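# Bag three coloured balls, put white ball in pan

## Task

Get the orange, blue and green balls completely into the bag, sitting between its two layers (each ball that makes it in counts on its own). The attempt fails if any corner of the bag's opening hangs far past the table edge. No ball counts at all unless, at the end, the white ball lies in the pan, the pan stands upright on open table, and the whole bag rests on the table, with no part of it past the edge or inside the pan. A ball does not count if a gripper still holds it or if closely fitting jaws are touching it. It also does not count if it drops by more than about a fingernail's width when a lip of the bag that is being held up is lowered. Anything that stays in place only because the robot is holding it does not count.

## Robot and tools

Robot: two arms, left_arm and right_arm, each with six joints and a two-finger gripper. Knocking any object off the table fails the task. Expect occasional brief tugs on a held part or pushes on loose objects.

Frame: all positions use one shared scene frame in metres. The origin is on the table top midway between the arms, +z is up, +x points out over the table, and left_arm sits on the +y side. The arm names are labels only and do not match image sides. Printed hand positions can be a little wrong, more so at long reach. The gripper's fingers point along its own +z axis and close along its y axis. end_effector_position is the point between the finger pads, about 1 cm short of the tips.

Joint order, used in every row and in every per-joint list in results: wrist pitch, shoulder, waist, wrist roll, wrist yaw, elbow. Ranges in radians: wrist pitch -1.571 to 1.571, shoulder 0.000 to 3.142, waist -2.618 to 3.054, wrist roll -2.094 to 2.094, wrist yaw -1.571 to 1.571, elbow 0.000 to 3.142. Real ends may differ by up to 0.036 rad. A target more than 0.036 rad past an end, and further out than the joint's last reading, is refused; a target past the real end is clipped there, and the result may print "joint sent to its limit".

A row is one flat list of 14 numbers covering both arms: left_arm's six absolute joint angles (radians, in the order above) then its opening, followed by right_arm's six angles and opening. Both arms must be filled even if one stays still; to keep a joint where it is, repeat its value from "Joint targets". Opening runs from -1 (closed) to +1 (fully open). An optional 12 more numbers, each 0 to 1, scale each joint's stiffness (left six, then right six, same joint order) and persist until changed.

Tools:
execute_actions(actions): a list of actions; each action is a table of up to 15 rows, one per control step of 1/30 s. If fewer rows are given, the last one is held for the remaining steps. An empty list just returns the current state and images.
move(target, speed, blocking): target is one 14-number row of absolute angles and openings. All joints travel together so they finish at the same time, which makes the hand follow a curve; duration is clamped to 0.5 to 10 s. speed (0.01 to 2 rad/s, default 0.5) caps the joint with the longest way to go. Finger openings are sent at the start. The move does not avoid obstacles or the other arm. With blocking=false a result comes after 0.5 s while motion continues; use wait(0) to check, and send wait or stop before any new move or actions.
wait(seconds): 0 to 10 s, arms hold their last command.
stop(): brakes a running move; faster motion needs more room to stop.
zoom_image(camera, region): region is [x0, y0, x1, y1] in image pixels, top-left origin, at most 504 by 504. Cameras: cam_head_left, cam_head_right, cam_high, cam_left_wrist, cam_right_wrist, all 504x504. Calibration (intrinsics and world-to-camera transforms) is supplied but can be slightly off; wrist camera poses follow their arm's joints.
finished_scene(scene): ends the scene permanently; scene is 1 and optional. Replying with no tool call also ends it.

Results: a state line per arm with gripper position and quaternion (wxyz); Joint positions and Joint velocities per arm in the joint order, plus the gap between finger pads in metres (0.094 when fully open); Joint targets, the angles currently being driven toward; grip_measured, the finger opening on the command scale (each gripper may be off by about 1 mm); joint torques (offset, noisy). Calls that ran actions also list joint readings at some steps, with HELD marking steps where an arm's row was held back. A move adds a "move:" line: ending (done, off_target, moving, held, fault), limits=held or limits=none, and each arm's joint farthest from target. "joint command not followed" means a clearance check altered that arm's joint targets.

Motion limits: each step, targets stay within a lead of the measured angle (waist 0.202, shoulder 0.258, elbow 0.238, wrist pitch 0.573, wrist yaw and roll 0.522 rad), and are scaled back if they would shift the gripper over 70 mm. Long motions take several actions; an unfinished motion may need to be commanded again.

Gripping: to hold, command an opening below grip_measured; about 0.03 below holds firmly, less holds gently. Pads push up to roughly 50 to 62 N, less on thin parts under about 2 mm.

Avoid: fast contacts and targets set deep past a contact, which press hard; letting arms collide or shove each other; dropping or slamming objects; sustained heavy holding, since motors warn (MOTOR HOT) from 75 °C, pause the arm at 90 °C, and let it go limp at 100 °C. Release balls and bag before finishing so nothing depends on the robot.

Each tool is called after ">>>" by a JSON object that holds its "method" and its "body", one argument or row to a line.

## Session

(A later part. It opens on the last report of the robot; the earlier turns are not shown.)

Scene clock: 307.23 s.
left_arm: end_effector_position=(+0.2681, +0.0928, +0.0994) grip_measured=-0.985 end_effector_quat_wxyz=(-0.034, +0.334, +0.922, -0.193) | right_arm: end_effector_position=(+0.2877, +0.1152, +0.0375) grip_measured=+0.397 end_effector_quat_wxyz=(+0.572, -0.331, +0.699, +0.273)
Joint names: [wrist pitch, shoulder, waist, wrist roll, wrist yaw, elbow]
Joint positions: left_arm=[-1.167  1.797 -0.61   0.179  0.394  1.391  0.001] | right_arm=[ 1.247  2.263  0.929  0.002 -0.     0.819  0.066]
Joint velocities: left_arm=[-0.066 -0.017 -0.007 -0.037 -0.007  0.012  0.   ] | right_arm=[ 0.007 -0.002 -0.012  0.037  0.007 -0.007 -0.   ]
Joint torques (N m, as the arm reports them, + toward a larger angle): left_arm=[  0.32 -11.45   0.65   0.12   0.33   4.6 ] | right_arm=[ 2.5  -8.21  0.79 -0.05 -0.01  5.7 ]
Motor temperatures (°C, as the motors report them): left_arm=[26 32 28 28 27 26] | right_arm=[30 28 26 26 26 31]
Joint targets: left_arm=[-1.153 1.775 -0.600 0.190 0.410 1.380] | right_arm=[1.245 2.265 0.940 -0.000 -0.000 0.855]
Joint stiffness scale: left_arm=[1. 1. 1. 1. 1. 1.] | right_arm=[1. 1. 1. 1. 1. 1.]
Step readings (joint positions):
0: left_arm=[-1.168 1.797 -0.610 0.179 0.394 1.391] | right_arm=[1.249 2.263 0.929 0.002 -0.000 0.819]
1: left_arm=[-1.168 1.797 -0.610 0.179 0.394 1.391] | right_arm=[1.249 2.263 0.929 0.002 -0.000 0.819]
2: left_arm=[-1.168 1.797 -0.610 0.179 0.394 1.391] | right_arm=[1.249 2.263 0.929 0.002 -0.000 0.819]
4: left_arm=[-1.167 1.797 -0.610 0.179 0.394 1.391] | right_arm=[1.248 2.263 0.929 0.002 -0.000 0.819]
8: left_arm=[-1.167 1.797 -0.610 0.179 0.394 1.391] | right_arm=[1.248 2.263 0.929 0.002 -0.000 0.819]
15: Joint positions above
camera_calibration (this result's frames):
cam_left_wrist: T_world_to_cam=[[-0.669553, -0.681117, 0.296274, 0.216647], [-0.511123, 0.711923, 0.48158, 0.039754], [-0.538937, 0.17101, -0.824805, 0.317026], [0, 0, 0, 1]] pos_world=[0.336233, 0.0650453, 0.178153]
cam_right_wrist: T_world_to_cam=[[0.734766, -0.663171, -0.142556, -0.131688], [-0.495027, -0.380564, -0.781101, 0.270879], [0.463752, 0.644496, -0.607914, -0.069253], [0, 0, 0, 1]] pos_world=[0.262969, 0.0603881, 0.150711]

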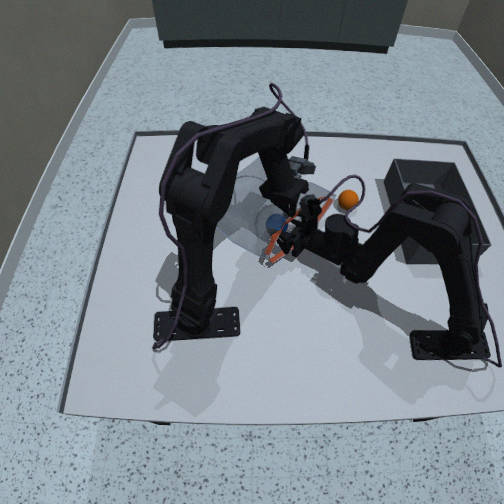

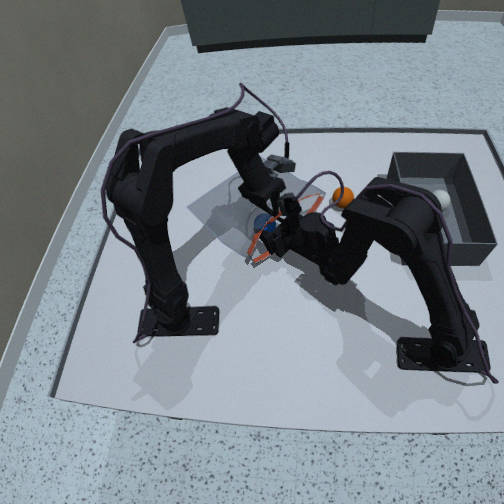

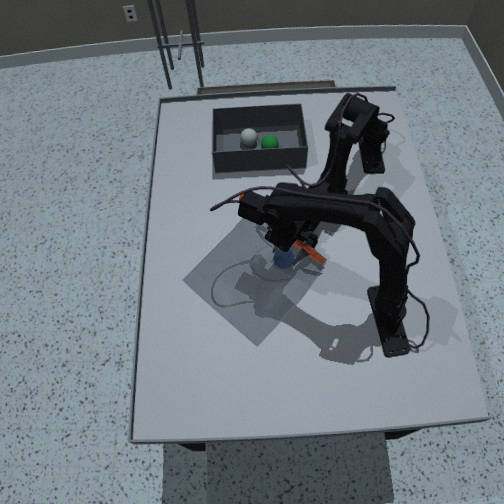

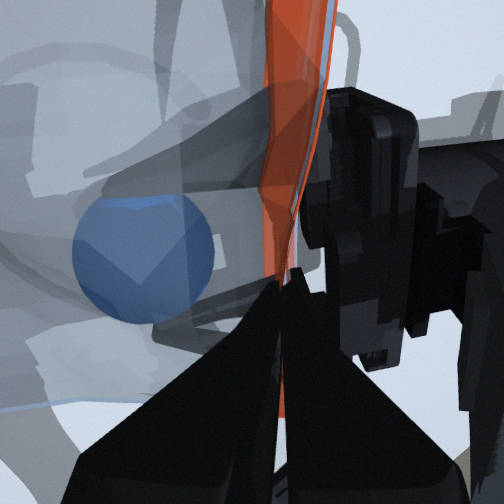

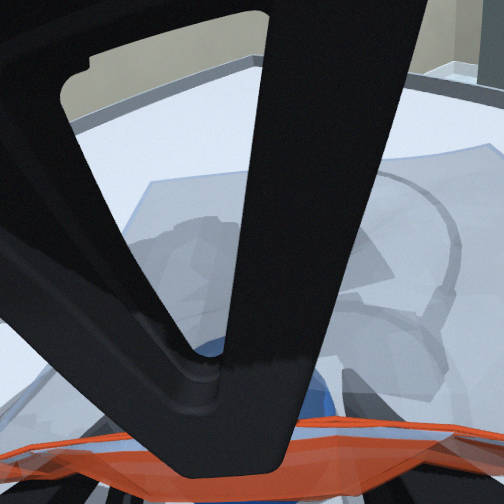

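>>> {"method": "move", "body": {
  "target": [-1.153,1.775,-0.60,0.19,0.41,1.38,-1, 1.50,1.965,0.94,0,0,0.275,0.4],
  "speed": 0.35
}}

>>> {"method": "move", "body": {
  "target": [-1.153,1.775,-0.60,0.19,0.41,1.38,-1, 0.673,1.52,0.47,0,0,0.40,0.8],
  "speed": 0.7
}}

Scene clock: 316.90 s.
left_arm: end_effector_position=(+0.2680, +0.0927, +0.0994) grip_measured=-0.985 end_effector_quat_wxyz=(-0.034, +0.334, +0.922, -0.193) | right_arm: end_effector_position=(+0.2107, +0.0205, +0.0590) grip_measured=+0.397 end_effector_quat_wxyz=(+0.569, -0.333, +0.701, +0.271)
Joint names: [wrist pitch, shoulder, waist, wrist roll, wrist yaw, elbow]
Joint positions: left_arm=[-1.167  1.797 -0.61   0.179  0.395  1.391  0.001] | right_arm=[ 1.482  1.985  0.929  0.002 -0.     0.297  0.066]
Joint velocities: left_arm=[-0.007 -0.007  0.002  0.007 -0.066 -0.012 -0.001] | right_arm=[-0.066 -0.007  0.012 -0.022 -0.007 -0.002 -0.001]
Joint torques (N m, as the arm reports them, + toward a larger angle): left_arm=[  0.32 -11.44   0.65   0.11   0.32   4.58] | right_arm=[ 2.72 -6.85  0.8  -0.05 -0.01  0.91]
Motor temperatures (°C, as the motors report them): left_arm=[26 32 28 28 27 26] | right_arm=[31 28 26 26 26 31]
Joint targets: left_arm=[-1.153 1.775 -0.600 0.190 0.410 1.380] | right_arm=[1.500 1.965 0.940 0.000 0.000 0.275]
Joint stiffness scale: left_arm=[1. 1. 1. 1. 1. 1.] | right_arm=[1. 1. 1. 1. 1. 1.]
move: off_target (left_arm, right_arm); limits=none; left_arm: farthest joint: the shoulder, 0.022 radians from its target (0.022 radians at the start); right_arm: farthest joint: the elbow, 0.022 radians from its target (0.544 radians at the start)
camera_calibration (this result's frames):
cam_left_wrist: T_world_to_cam=[[-0.669496, -0.68102, 0.296626, 0.216522], [-0.511033, 0.712082, 0.48144, 0.0397394], [-0.539092, 0.170736, -0.82476, 0.317103], [0, 0, 0, 1]] pos_world=[0.336217, 0.0650169, 0.178176]
cam_right_wrist: T_world_to_cam=[[0.733978, -0.66414, -0.142104, -0.134667], [-0.499337, -0.385862, -0.77574, 0.214178], [0.460367, 0.640334, -0.614845, 0.0418078], [0, 0, 0, 1]] pos_world=[0.186542, -0.0335656, 0.172715]

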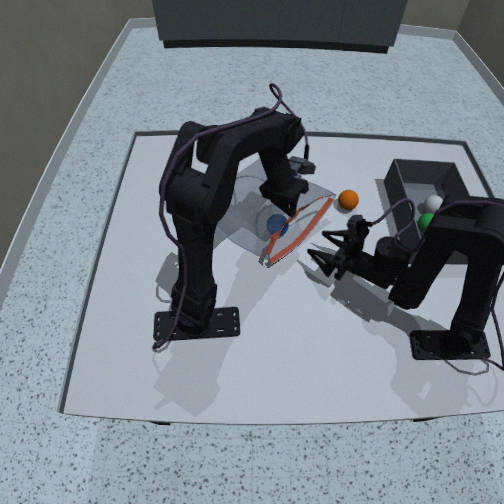

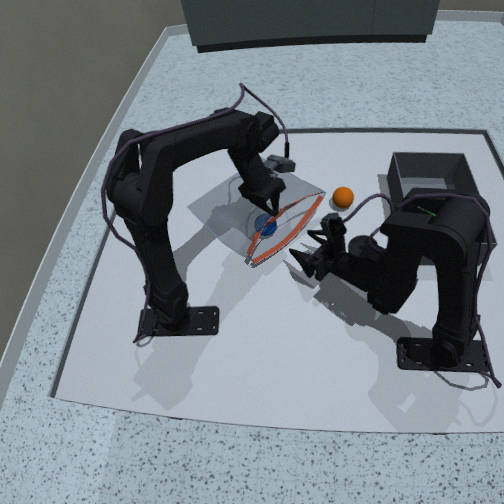

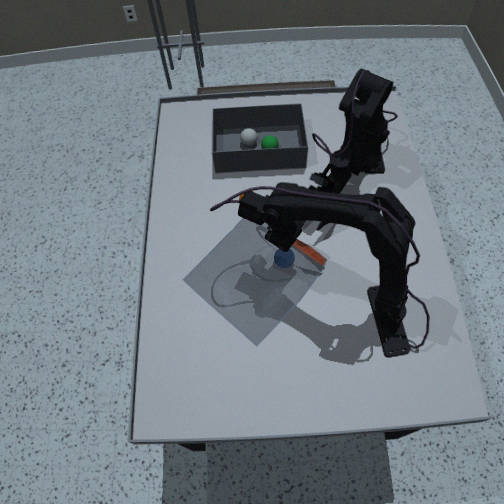

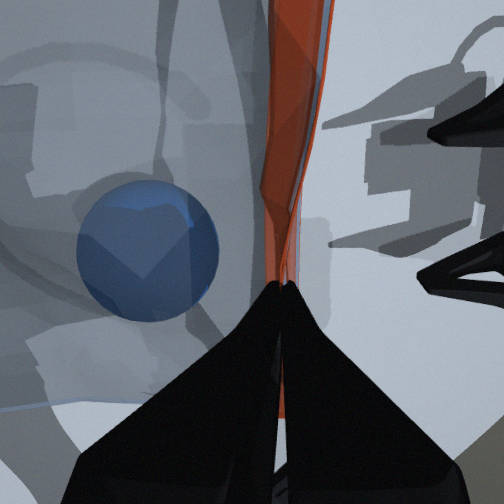

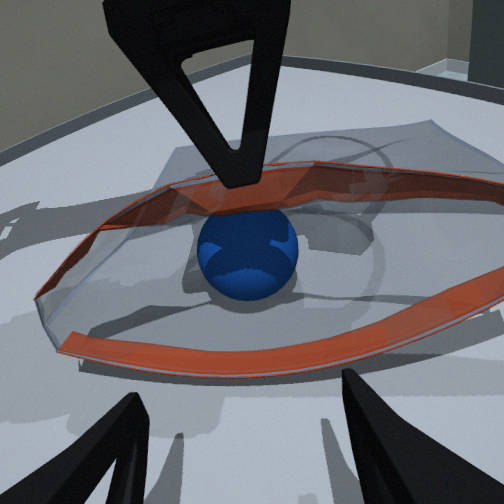

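Scene clock: 318.87 s.
left_arm: end_effector_position=(+0.2681, +0.0928, +0.0994) grip_measured=-0.985 end_effector_quat_wxyz=(-0.034, +0.334, +0.922, -0.193) | right_arm: end_effector_position=(+0.3020, -0.1285, +0.0610) grip_measured=+0.797 end_effector_quat_wxyz=(+0.499, -0.186, +0.839, +0.112)
Joint names: [wrist pitch, shoulder, waist, wrist roll, wrist yaw, elbow]
Joint positions: left_arm=[-1.167  1.797 -0.61   0.179  0.394  1.391  0.001] | right_arm=[ 0.677  1.539  0.48   0.002 -0.001  0.364  0.084]
Joint velocities: left_arm=[-0.022 -0.007 -0.022 -0.037 -0.007 -0.012 -0.   ] | right_arm=[-0.051 -0.012 -0.017  0.007 -0.081  0.002  0.001]
Joint torques (N m, as the arm reports them, + toward a larger angle): left_arm=[  0.32 -11.45   0.67   0.13   0.32   4.55] | right_arm=[ 2.34 -5.47 -0.65 -0.05  0.    6.7 ]
Motor temperatures (°C, as the motors report them): left_arm=[26 32 28 28 27 26] | right_arm=[31 28 26 26 26 31]
Joint targets: left_arm=[-1.153 1.775 -0.600 0.190 0.410 1.380] | right_arm=[0.673 1.520 0.470 -0.000 0.000 0.400]
Joint stiffness scale: left_arm=[1. 1. 1. 1. 1. 1.] | right_arm=[1. 1. 1. 1. 1. 1.]
move: off_target (left_arm, right_arm); limits=none; left_arm: farthest joint: the shoulder, 0.022 radians from its target (0.022 radians at the start); right_arm: farthest joint: the elbow, 0.036 radians from its target (0.103 radians at the start)
camera_calibration (this result's frames):
cam_left_wrist: T_world_to_cam=[[-0.669553, -0.681117, 0.296274, 0.216647], [-0.511123, 0.711923, 0.48158, 0.039754], [-0.538937, 0.17101, -0.824805, 0.317026], [0, 0, 0, 1]] pos_world=[0.336233, 0.0650453, 0.178153]
cam_right_wrist: T_world_to_cam=[[0.338582, -0.933057, -0.121518, -0.216739], [-0.795594, -0.214932, -0.566423, 0.302456], [0.502387, 0.288459, -0.815106, 0.0506569], [0, 0, 0, 1]] pos_world=[0.288566, -0.151835, 0.186271]

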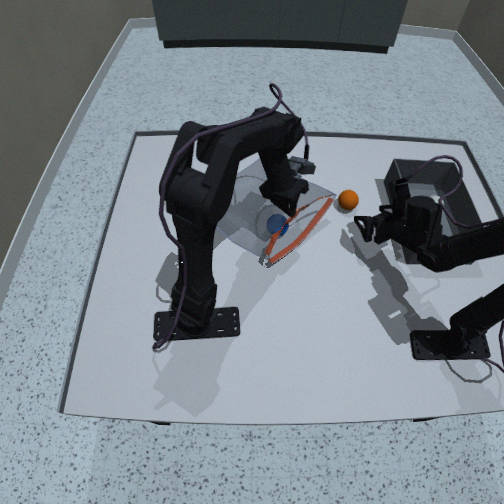

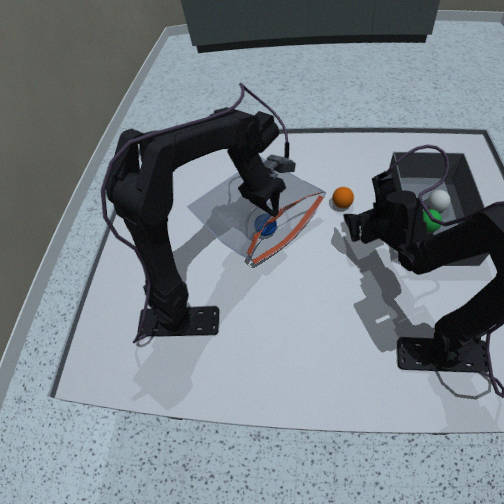

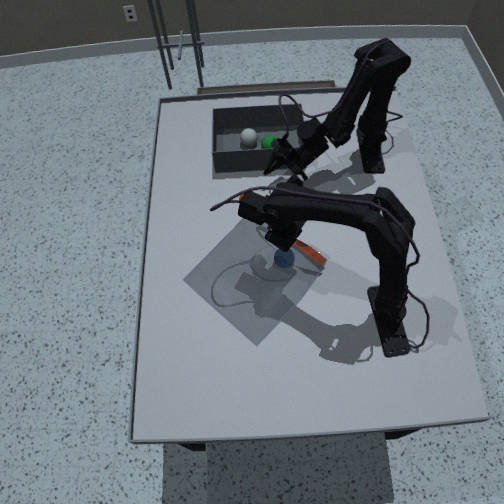

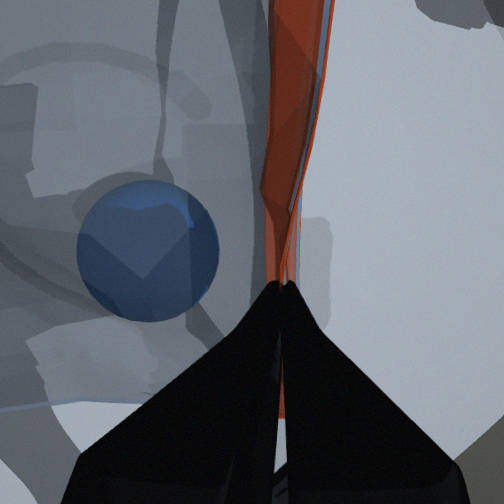

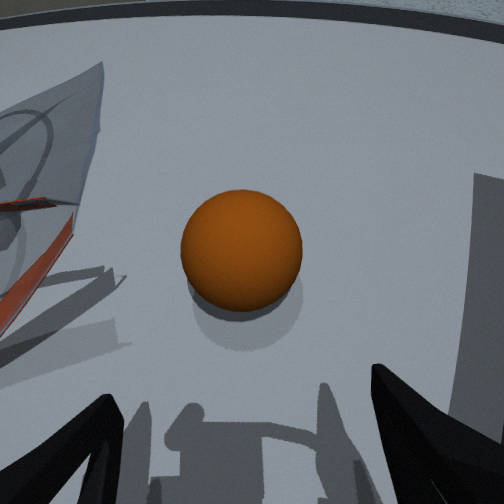

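>>> {"method": "move", "body": {
  "target": [-1.153,1.775,-0.60,0.19,0.41,1.38,-1, 0.767,1.94,0.465,0,0,0.727,0.8],
  "speed": 0.3
}}

Scene clock: 325.10 s.
left_arm: end_effector_position=(+0.2681, +0.0928, +0.0994) grip_measured=-0.985 end_effector_quat_wxyz=(-0.034, +0.334, +0.922, -0.193) | right_arm: end_effector_position=(+0.3813, -0.0913, +0.0319) grip_measured=+0.797 end_effector_quat_wxyz=(+0.497, -0.187, +0.840, +0.112)
Joint names: [wrist pitch, shoulder, waist, wrist roll, wrist yaw, elbow]
Joint positions: left_arm=[-1.167  1.797 -0.61   0.179  0.394  1.391  0.001] | right_arm=[ 0.749  1.939  0.48   0.002 -0.001  0.69   0.084]
Joint velocities: left_arm=[ 0.022 -0.022 -0.007 -0.022 -0.081 -0.002  0.   ] | right_arm=[-0.051  0.002  0.007 -0.022  0.022 -0.027 -0.   ]
Joint torques (N m, as the arm reports them, + toward a larger angle): left_arm=[  0.32 -11.46   0.66   0.11   0.32   4.56] | right_arm=[ 2.59 -6.84 -1.01 -0.05 -0.01  6.48]
Motor temperatures (°C, as the motors report them): left_arm=[25 33 28 28 27 26] | right_arm=[31 28 26 26 26 31]
Joint targets: left_arm=[-1.153 1.775 -0.600 0.190 0.410 1.380] | right_arm=[0.767 1.940 0.465 0.000 0.000 0.727]
Joint stiffness scale: left_arm=[1. 1. 1. 1. 1. 1.] | right_arm=[1. 1. 1. 1. 1. 1.]
move: off_target (left_arm, right_arm); limits=none; left_arm: farthest joint: the shoulder, 0.022 radians from its target (0.022 radians at the start); right_arm: farthest joint: the elbow, 0.037 radians from its target (0.363 radians at the start)
camera_calibration (this result's frames):
cam_left_wrist: T_world_to_cam=[[-0.669553, -0.681117, 0.296274, 0.216647], [-0.511123, 0.711923, 0.48158, 0.039754], [-0.538937, 0.17101, -0.824805, 0.317026], [0, 0, 0, 1]] pos_world=[0.336233, 0.0650453, 0.178153]
cam_right_wrist: T_world_to_cam=[[0.338205, -0.933234, -0.121208, -0.212265], [-0.79735, -0.215756, -0.563634, 0.357597], [0.499851, 0.287269, -0.817084, -0.0226589], [0, 0, 0, 1]] pos_world=[0.368245, -0.11443, 0.157311]

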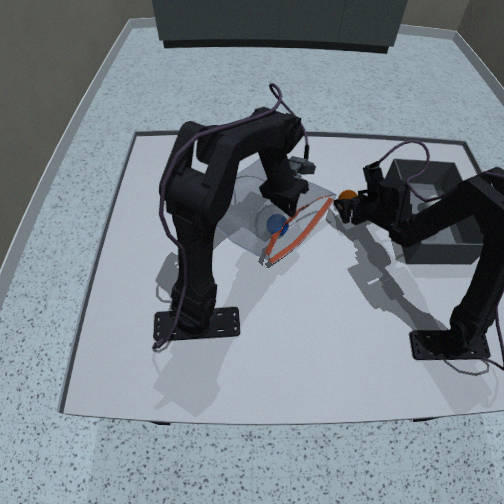

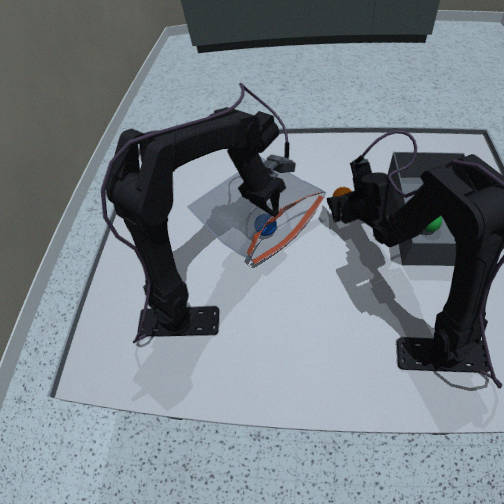

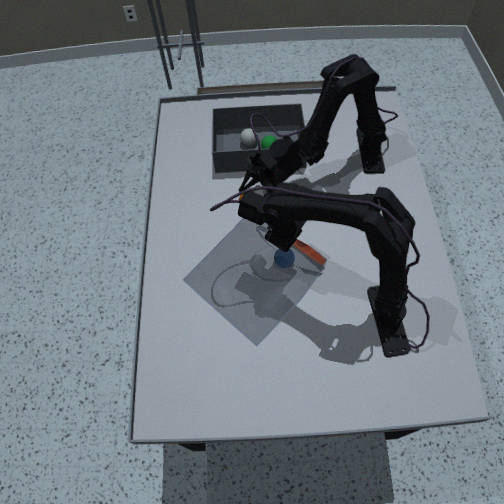

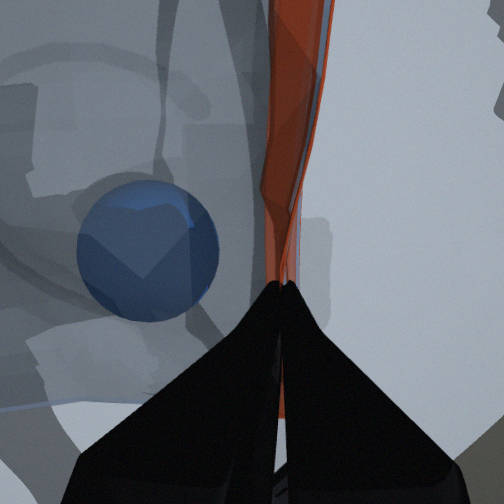

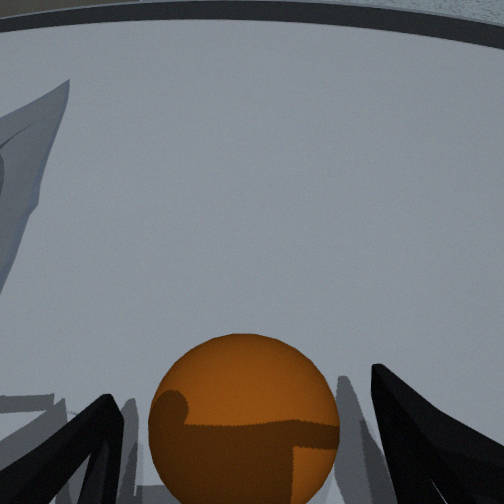

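>>> {"method": "execute_actions", "body": {
  "actions": [
    [[-1.153,1.775,-0.60,0.19,0.41,1.38,-1, 0.767,1.94,0.475,0,0,0.727,0.3]],
    [[-1.153,1.775,-0.60,0.19,0.41,1.38,-1, 0.767,1.94,0.475,0,0,0.727,0.1]]
  ]
}}

>>> {"method": "move", "body": {
  "target": [-1.153,1.775,-0.60,0.19,0.41,1.38,-1, 0.72,1.50,0.50,0,0,0.35,0.1],
  "speed": 0.4
}}

>>> {"method": "move", "body": {
  "target": [-1.153,1.775,-0.60,0.19,0.41,1.38,-1, 1.40,1.874,0.925,0,0,0.28,0.1],
  "speed": 0.6
}}

Scene clock: 329.50 s.
left_arm: end_effector_position=(+0.2680, +0.0927, +0.0994) grip_measured=-0.985 end_effector_quat_wxyz=(-0.034, +0.334, +0.922, -0.193) | right_arm: end_effector_position=(+0.3814, -0.0912, +0.0322) grip_measured=+0.109 end_effector_quat_wxyz=(+0.498, -0.187, +0.840, +0.112)
Joint names: [wrist pitch, shoulder, waist, wrist roll, wrist yaw, elbow]
Joint positions: left_arm=[-1.167  1.797 -0.61   0.179  0.395  1.391  0.001] | right_arm=[ 0.75   1.939  0.48   0.002 -0.001  0.69   0.052]
Joint velocities: left_arm=[ 0.037 -0.007  0.002  0.007 -0.095 -0.007 -0.   ] | right_arm=[ 0.007 -0.007 -0.002  0.037 -0.037  0.007  0.001]
Joint torques (N m, as the arm reports them, + toward a larger angle): left_arm=[  0.33 -11.45   0.64   0.12   0.33   4.52] | right_arm=[ 2.59 -6.85 -0.31 -0.05 -0.01  6.47]
Motor temperatures (°C, as the motors report them): left_arm=[25 33 28 28 27 26] | right_arm=[31 28 26 26 26 32]
Joint targets: left_arm=[-1.153 1.775 -0.600 0.190 0.410 1.380] | right_arm=[0.767 1.940 0.475 0.000 -0.000 0.727]
Joint stiffness scale: left_arm=[1. 1. 1. 1. 1. 1.] | right_arm=[1. 1. 1. 1. 1. 1.]
Step readings (joint positions; steps 1 to 15: 1st action; 16 to 30: 2nd action):
0: left_arm=[-1.167 1.797 -0.610 0.179 0.394 1.391] | right_arm=[0.749 1.939 0.480 0.002 -0.001 0.690]
1: left_arm=[-1.167 1.797 -0.610 0.179 0.394 1.391] | right_arm=[0.749 1.939 0.480 0.002 -0.001 0.690]
2: left_arm=[-1.167 1.797 -0.610 0.179 0.394 1.391] | right_arm=[0.749 1.939 0.480 0.002 -0.001 0.690]
4: left_arm=[-1.167 1.797 -0.610 0.179 0.394 1.391] | right_arm=[0.749 1.939 0.480 0.002 -0.001 0.690]
8: left_arm=[-1.167 1.797 -0.610 0.179 0.394 1.391] | right_arm=[0.749 1.939 0.480 0.002 -0.001 0.690]
15: left_arm=[-1.167 1.797 -0.610 0.179 0.395 1.391] | right_arm=[0.749 1.939 0.480 0.002 -0.001 0.690]
16: left_arm=[-1.167 1.797 -0.610 0.179 0.395 1.391] | right_arm=[0.749 1.939 0.480 0.002 -0.001 0.690]
17: left_arm=[-1.167 1.797 -0.610 0.179 0.395 1.391] | right_arm=[0.749 1.939 0.480 0.002 -0.001 0.690]
19: left_arm=[-1.167 1.797 -0.610 0.179 0.395 1.391] | right_arm=[0.750 1.939 0.480 0.002 -0.001 0.690]
23: left_arm=[-1.167 1.797 -0.610 0.179 0.395 1.391] | right_arm=[0.750 1.939 0.480 0.002 -0.001 0.690]
30: Joint positions above
camera_calibration (this result's frames):
cam_left_wrist: T_world_to_cam=[[-0.669496, -0.68102, 0.296626, 0.216522], [-0.511033, 0.712082, 0.48144, 0.0397394], [-0.539092, 0.170736, -0.82476, 0.317103], [0, 0, 0, 1]] pos_world=[0.336217, 0.0650169, 0.178176]
cam_right_wrist: T_world_to_cam=[[0.338331, -0.933175, -0.121311, -0.212261], [-0.796765, -0.215482, -0.564564, 0.357681], [0.500697, 0.287666, -0.816426, -0.0228412], [0, 0, 0, 1]] pos_world=[0.368239, -0.114433, 0.157536]

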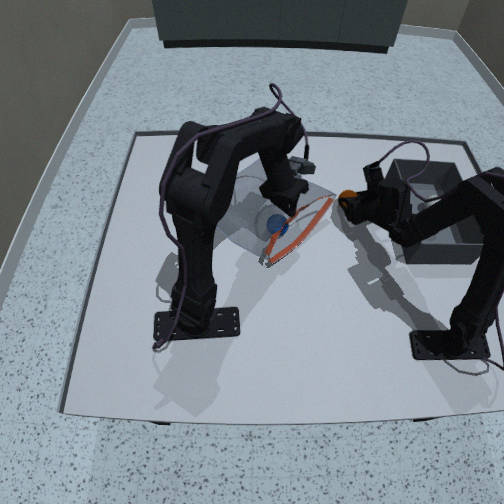

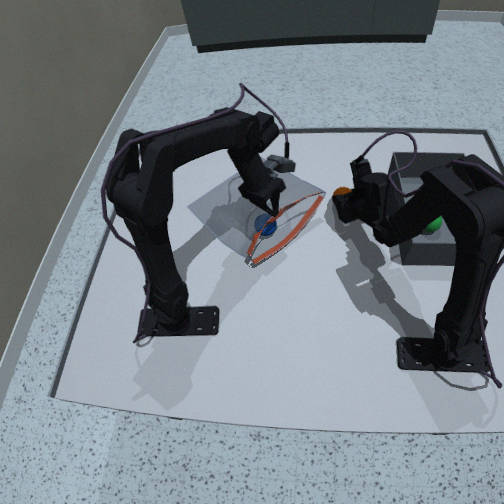

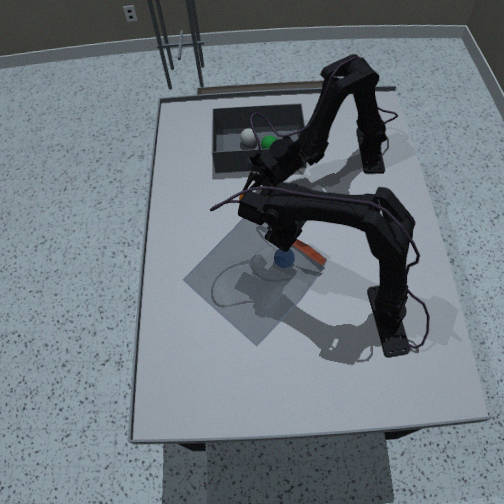

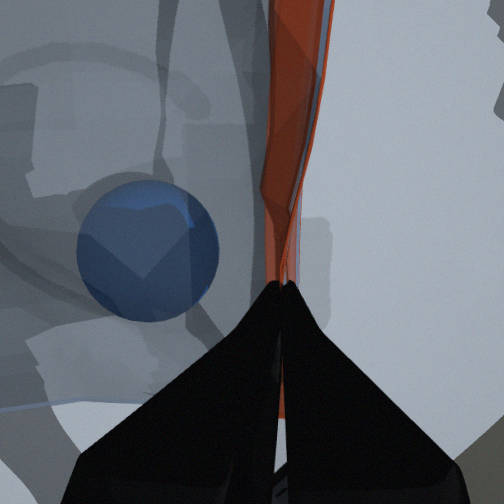

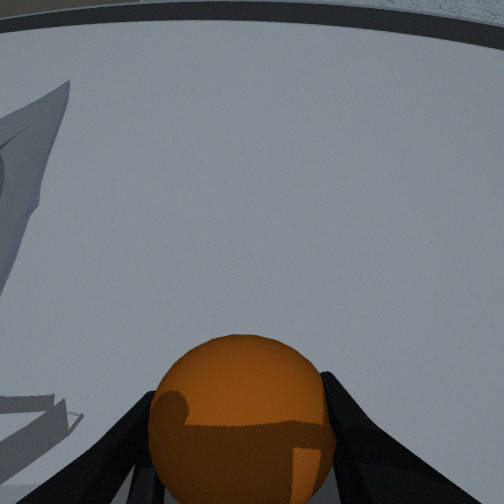

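Scene clock: 331.00 s.
left_arm: end_effector_position=(+0.2681, +0.0928, +0.0994) grip_measured=-0.985 end_effector_quat_wxyz=(-0.034, +0.334, +0.922, -0.193) | right_arm: end_effector_position=(+0.3071, -0.1228, +0.0789) grip_measured=+0.109 end_effector_quat_wxyz=(+0.526, -0.186, +0.821, +0.120)
Joint names: [wrist pitch, shoulder, waist, wrist roll, wrist yaw, elbow]
Joint positions: left_arm=[-1.167  1.797 -0.61   0.179  0.394  1.391  0.001] | right_arm=[ 0.721  1.52   0.488  0.002 -0.001  0.368  0.052]
Joint velocities: left_arm=[-0.007 -0.002  0.007  0.022 -0.022 -0.022 -0.001] | right_arm=[-0.051  0.007 -0.007  0.007  0.007  0.002  0.   ]
Joint torques (N m, as the arm reports them, + toward a larger angle): left_arm=[  0.32 -11.44   0.64   0.11   0.33   4.56] | right_arm=[ 2.41 -5.54  0.87 -0.05  0.    3.39]
Motor temperatures (°C, as the motors report them): left_arm=[25 33 28 28 27 26] | right_arm=[31 28 26 26 26 32]
Joint targets: left_arm=[-1.153 1.775 -0.600 0.190 0.410 1.380] | right_arm=[0.720 1.500 0.500 -0.000 -0.000 0.350]
Joint stiffness scale: left_arm=[1. 1. 1. 1. 1. 1.] | right_arm=[1. 1. 1. 1. 1. 1.]
move: off_target (left_arm); limits=none; left_arm: farthest joint: the shoulder, 0.022 radians from its target (0.022 radians at the start); right_arm: farthest joint: the shoulder, 0.020 radians from its target (0.439 radians at the start)
camera_calibration (this result's frames):
cam_left_wrist: T_world_to_cam=[[-0.669553, -0.681117, 0.296274, 0.216647], [-0.511123, 0.711923, 0.48158, 0.039754], [-0.538937, 0.17101, -0.824805, 0.317026], [0, 0, 0, 1]] pos_world=[0.336233, 0.0650453, 0.178153]
cam_right_wrist: T_world_to_cam=[[0.353183, -0.926859, -0.127252, -0.214271], [-0.75822, -0.203897, -0.619297, 0.311995], [0.548055, 0.31521, -0.774776, 0.0471973], [0, 0, 0, 1]] pos_world=[0.286371, -0.149861, 0.202519]

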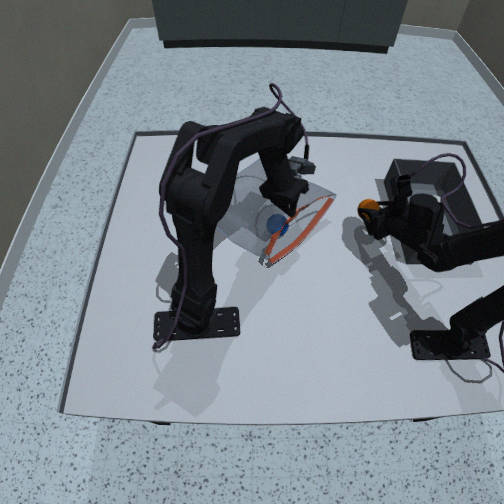

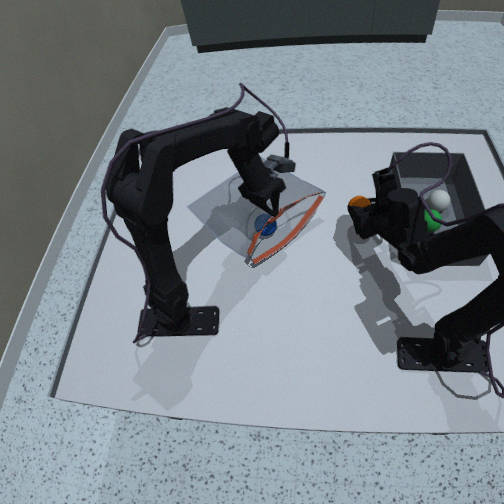

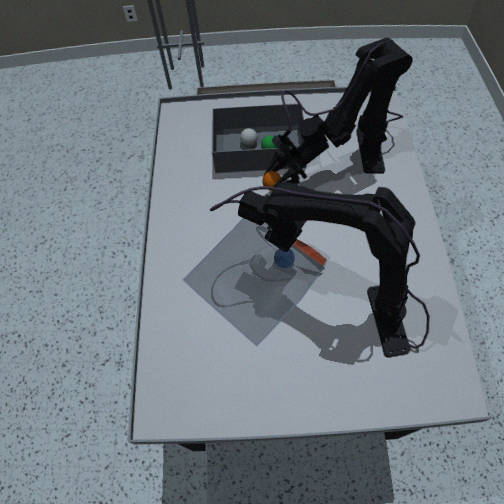

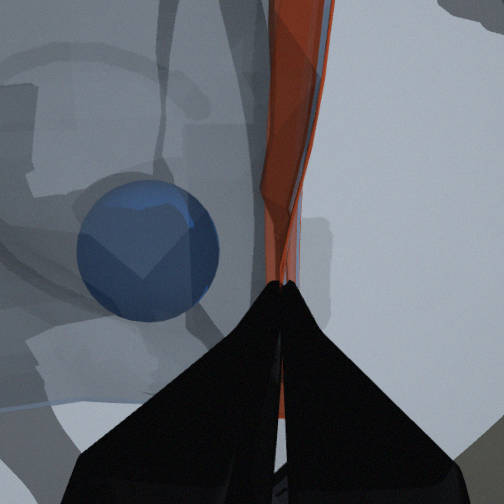

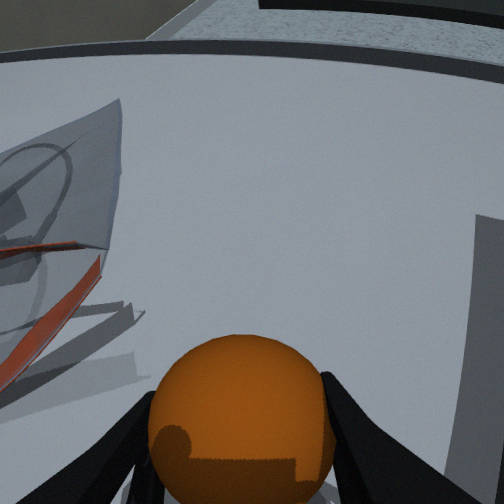

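Scene clock: 332.93 s.
left_arm: end_effector_position=(+0.2681, +0.0928, +0.0994) grip_measured=-0.985 end_effector_quat_wxyz=(-0.034, +0.334, +0.922, -0.193) | right_arm: end_effector_position=(+0.2160, +0.0188, +0.0793) grip_measured=+0.109 end_effector_quat_wxyz=(+0.577, -0.326, +0.698, +0.271)
Joint names: [wrist pitch, shoulder, waist, wrist roll, wrist yaw, elbow]
Joint positions: left_arm=[-1.167  1.797 -0.61   0.179  0.394  1.391  0.001] | right_arm=[ 1.38   1.87   0.916  0.002 -0.     0.302  0.052]
Joint velocities: left_arm=[ 0.066 -0.002 -0.002  0.022 -0.066  0.002  0.   ] | right_arm=[ 0.007  0.017  0.002 -0.037 -0.095  0.022  0.   ]
Joint torques (N m, as the arm reports them, + toward a larger angle): left_arm=[  0.33 -11.45   0.65   0.13   0.33   4.59] | right_arm=[ 2.76 -4.85  0.65 -0.05 -0.01  1.5 ]
Motor temperatures (°C, as the motors report them): left_arm=[25 33 28 28 27 26] | right_arm=[31 28 26 26 26 31]
Joint targets: left_arm=[-1.153 1.775 -0.600 0.190 0.410 1.380] | right_arm=[1.400 1.874 0.925 0.000 -0.000 0.280]
Joint stiffness scale: left_arm=[1. 1. 1. 1. 1. 1.] | right_arm=[1. 1. 1. 1. 1. 1.]
move: off_target (left_arm, right_arm); limits=none; left_arm: farthest joint: the shoulder, 0.022 radians from its target (0.022 radians at the start); right_arm: farthest joint: the elbow, 0.022 radians from its target (0.088 radians at the start)
camera_calibration (this result's frames):
cam_left_wrist: T_world_to_cam=[[-0.669553, -0.681117, 0.296274, 0.216647], [-0.511123, 0.711923, 0.48158, 0.039754], [-0.538937, 0.17101, -0.824805, 0.317026], [0, 0, 0, 1]] pos_world=[0.336233, 0.0650453, 0.178153]
cam_right_wrist: T_world_to_cam=[[0.726871, -0.671726, -0.142977, -0.1351], [-0.495706, -0.369064, -0.786173, 0.231608], [0.475325, 0.642321, -0.60124, 0.0485511], [0, 0, 0, 1]] pos_world=[0.189932, -0.0364576, 0.191958]

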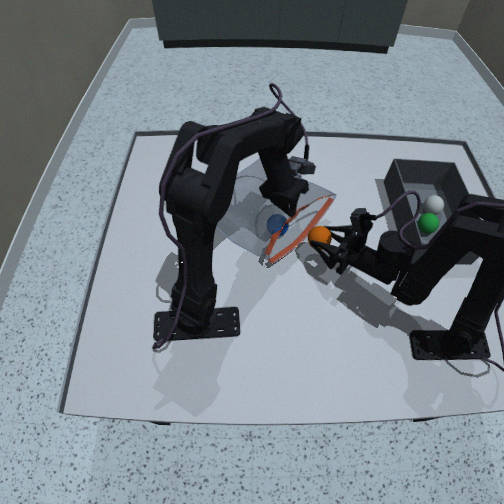

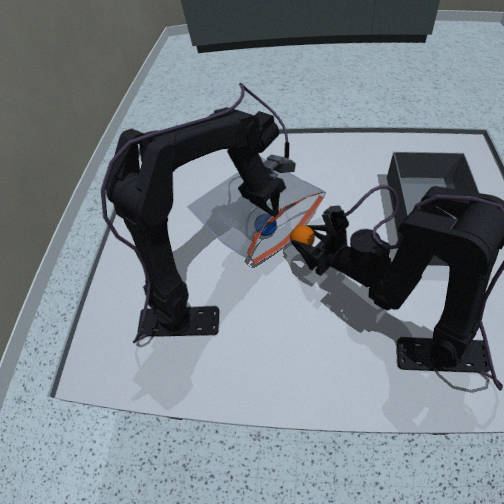

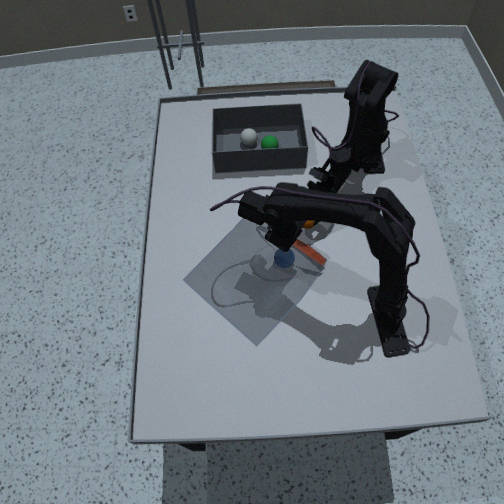

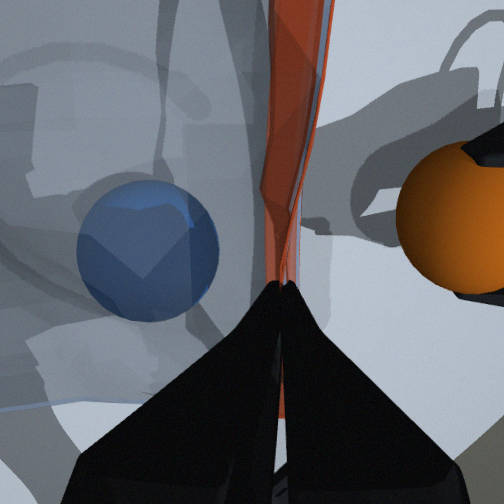

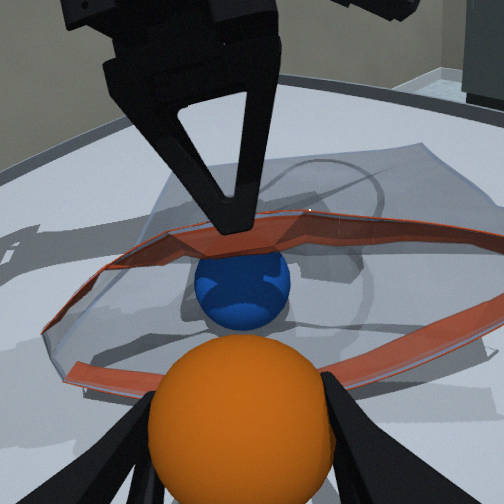

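>>> {"method": "move", "body": {
  "target": [-1.153,1.775,-0.60,0.19,0.41,1.38,-1, 1.385,2.11,0.925,0,0,0.57,0.1],
  "speed": 0.2
}}

>>> {"method": "move", "body": {
  "target": [-1.153,1.775,-0.60,0.19,0.41,1.38,-1, 1.355,2.189,0.925,0,0,0.667,0.1],
  "speed": 0.12
}}

Scene clock: 341.20 s.
left_arm: end_effector_position=(+0.2681, +0.0928, +0.0994) grip_measured=-0.985 end_effector_quat_wxyz=(-0.034, +0.334, +0.922, -0.193) | right_arm: end_effector_position=(+0.2518, +0.0616, +0.0520) grip_measured=+0.109 end_effector_quat_wxyz=(+0.575, -0.327, +0.700, +0.269)
Joint names: [wrist pitch, shoulder, waist, wrist roll, wrist yaw, elbow]
Joint positions: left_arm=[-1.167  1.797 -0.61   0.179  0.394  1.391  0.001] | right_arm=[ 1.376  2.107  0.916  0.002 -0.     0.535  0.052]
Joint velocities: left_arm=[-0.051  0.007 -0.007  0.037  0.081  0.012 -0.   ] | right_arm=[ 0.022  0.012 -0.002  0.007 -0.022  0.022  0.001]
Joint torques (N m, as the arm reports them, + toward a larger angle): left_arm=[  0.33 -11.45   0.66   0.12   0.32   4.55] | right_arm=[ 2.63 -6.58  0.66 -0.05 -0.01  5.02]
Motor temperatures (°C, as the motors report them): left_arm=[25 33 28 28 27 26] | right_arm=[32 28 26 26 26 31]
Joint targets: left_arm=[-1.153 1.775 -0.600 0.190 0.410 1.380] | right_arm=[1.385 2.110 0.925 -0.000 0.000 0.570]
Joint stiffness scale: left_arm=[1. 1. 1. 1. 1. 1.] | right_arm=[1. 1. 1. 1. 1. 1.]
move: off_target (left_arm, right_arm); limits=none; left_arm: farthest joint: the shoulder, 0.022 radians from its target (0.022 radians at the start); right_arm: farthest joint: the elbow, 0.035 radians from its target (0.268 radians at the start)
camera_calibration (this result's frames):
cam_left_wrist: T_world_to_cam=[[-0.669553, -0.681117, 0.296274, 0.216647], [-0.511123, 0.711923, 0.48158, 0.039754], [-0.538937, 0.17101, -0.824805, 0.317026], [0, 0, 0, 1]] pos_world=[0.336233, 0.0650453, 0.178153]
cam_right_wrist: T_world_to_cam=[[0.726243, -0.672478, -0.142633, -0.136034], [-0.499157, -0.373196, -0.782027, 0.244689], [0.472666, 0.639138, -0.606703, -0.0112135], [0, 0, 0, 1]] pos_world=[0.226232, 0.00700378, 0.165147]

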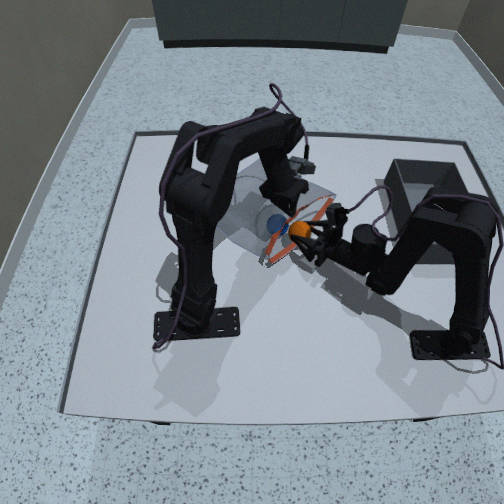

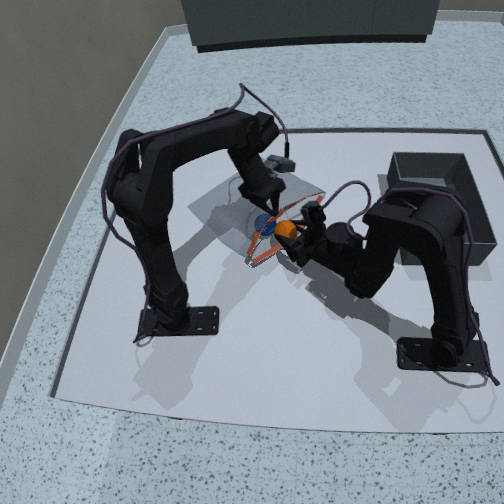

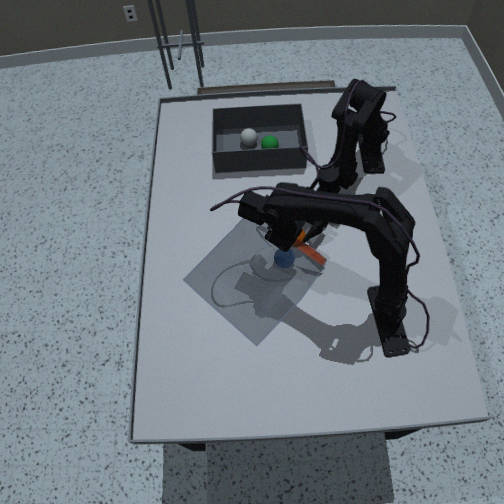

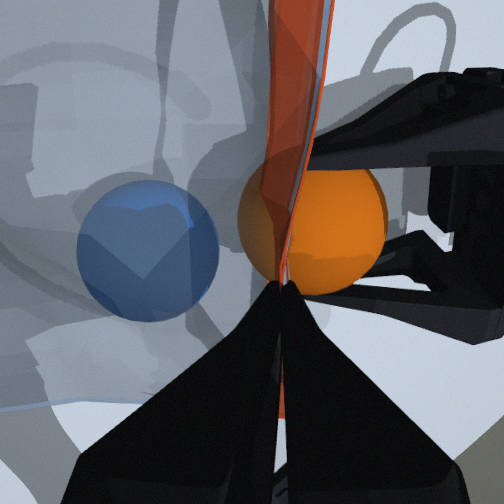

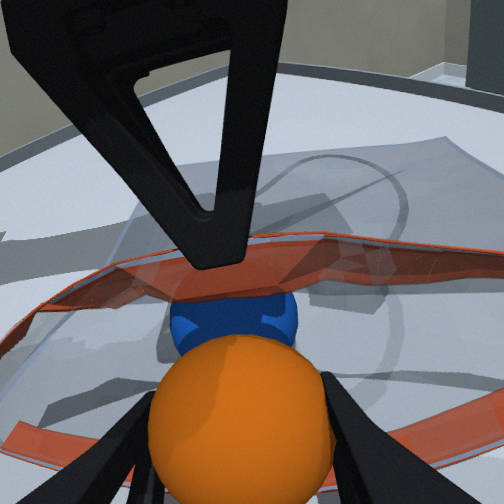

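Scene clock: 342.60 s.
left_arm: end_effector_position=(+0.2681, +0.0928, +0.0994) grip_measured=-0.985 end_effector_quat_wxyz=(-0.034, +0.334, +0.922, -0.193) | right_arm: end_effector_position=(+0.2659, +0.0785, +0.0418) grip_measured=+0.109 end_effector_quat_wxyz=(+0.575, -0.327, +0.700, +0.269)
Joint names: [wrist pitch, shoulder, waist, wrist roll, wrist yaw, elbow]
Joint positions: left_arm=[-1.167  1.797 -0.61   0.179  0.394  1.391  0.001] | right_arm=[ 1.358  2.186  0.916  0.002 -0.     0.633  0.052]
Joint velocities: left_arm=[-0.022  0.017  0.007 -0.022 -0.022 -0.002 -0.   ] | right_arm=[-0.022 -0.017  0.002 -0.007  0.037 -0.017  0.   ]
Joint torques (N m, as the arm reports them, + toward a larger angle): left_arm=[  0.33 -11.48   0.65   0.12   0.33   4.56] | right_arm=[ 2.51 -7.16  0.64 -0.05 -0.01  5.13]
Motor temperatures (°C, as the motors report them): left_arm=[25 33 28 28 27 26] | right_arm=[32 28 26 26 26 31]
Joint targets: left_arm=[-1.153 1.775 -0.600 0.190 0.410 1.380] | right_arm=[1.355 2.189 0.925 0.000 -0.000 0.667]
Joint stiffness scale: left_arm=[1. 1. 1. 1. 1. 1.] | right_arm=[1. 1. 1. 1. 1. 1.]
move: off_target (left_arm, right_arm); limits=none; left_arm: farthest joint: the shoulder, 0.022 radians from its target (0.022 radians at the start); right_arm: farthest joint: the elbow, 0.034 radians from its target (0.132 radians at the start)
camera_calibration (this result's frames):
cam_left_wrist: T_world_to_cam=[[-0.669553, -0.681117, 0.296274, 0.216647], [-0.511123, 0.711923, 0.48158, 0.039754], [-0.538937, 0.17101, -0.824805, 0.317026], [0, 0, 0, 1]] pos_world=[0.336233, 0.0650453, 0.178153]
cam_right_wrist: T_world_to_cam=[[0.726243, -0.672478, -0.142633, -0.136381], [-0.499157, -0.373196, -0.782027, 0.250012], [0.472666, 0.639138, -0.606703, -0.0348354], [0, 0, 0, 1]] pos_world=[0.240307, 0.0238549, 0.154929]

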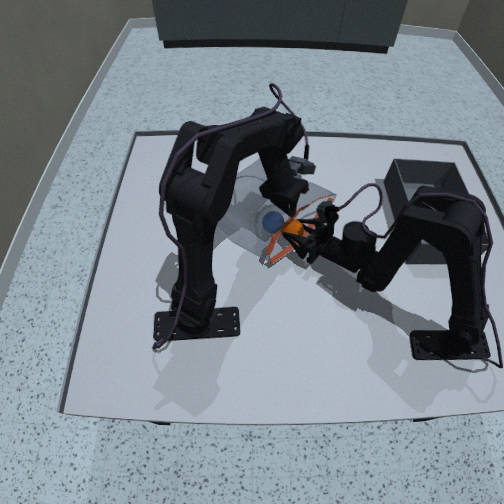

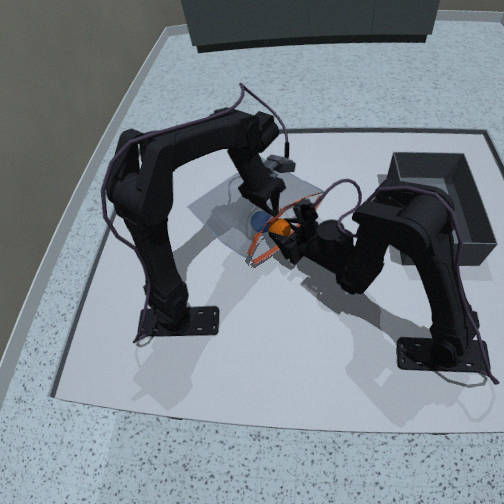

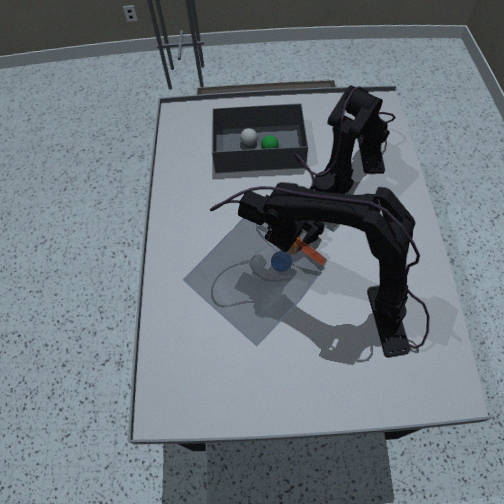

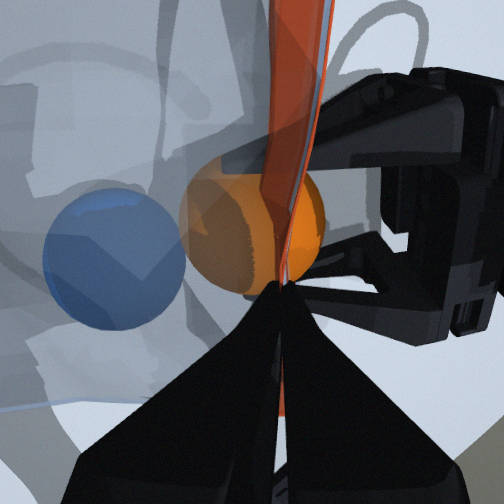

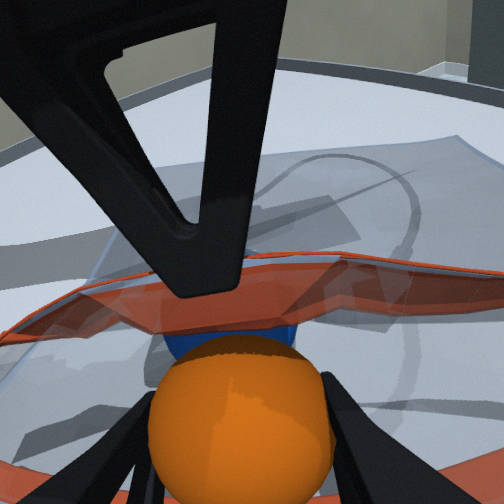

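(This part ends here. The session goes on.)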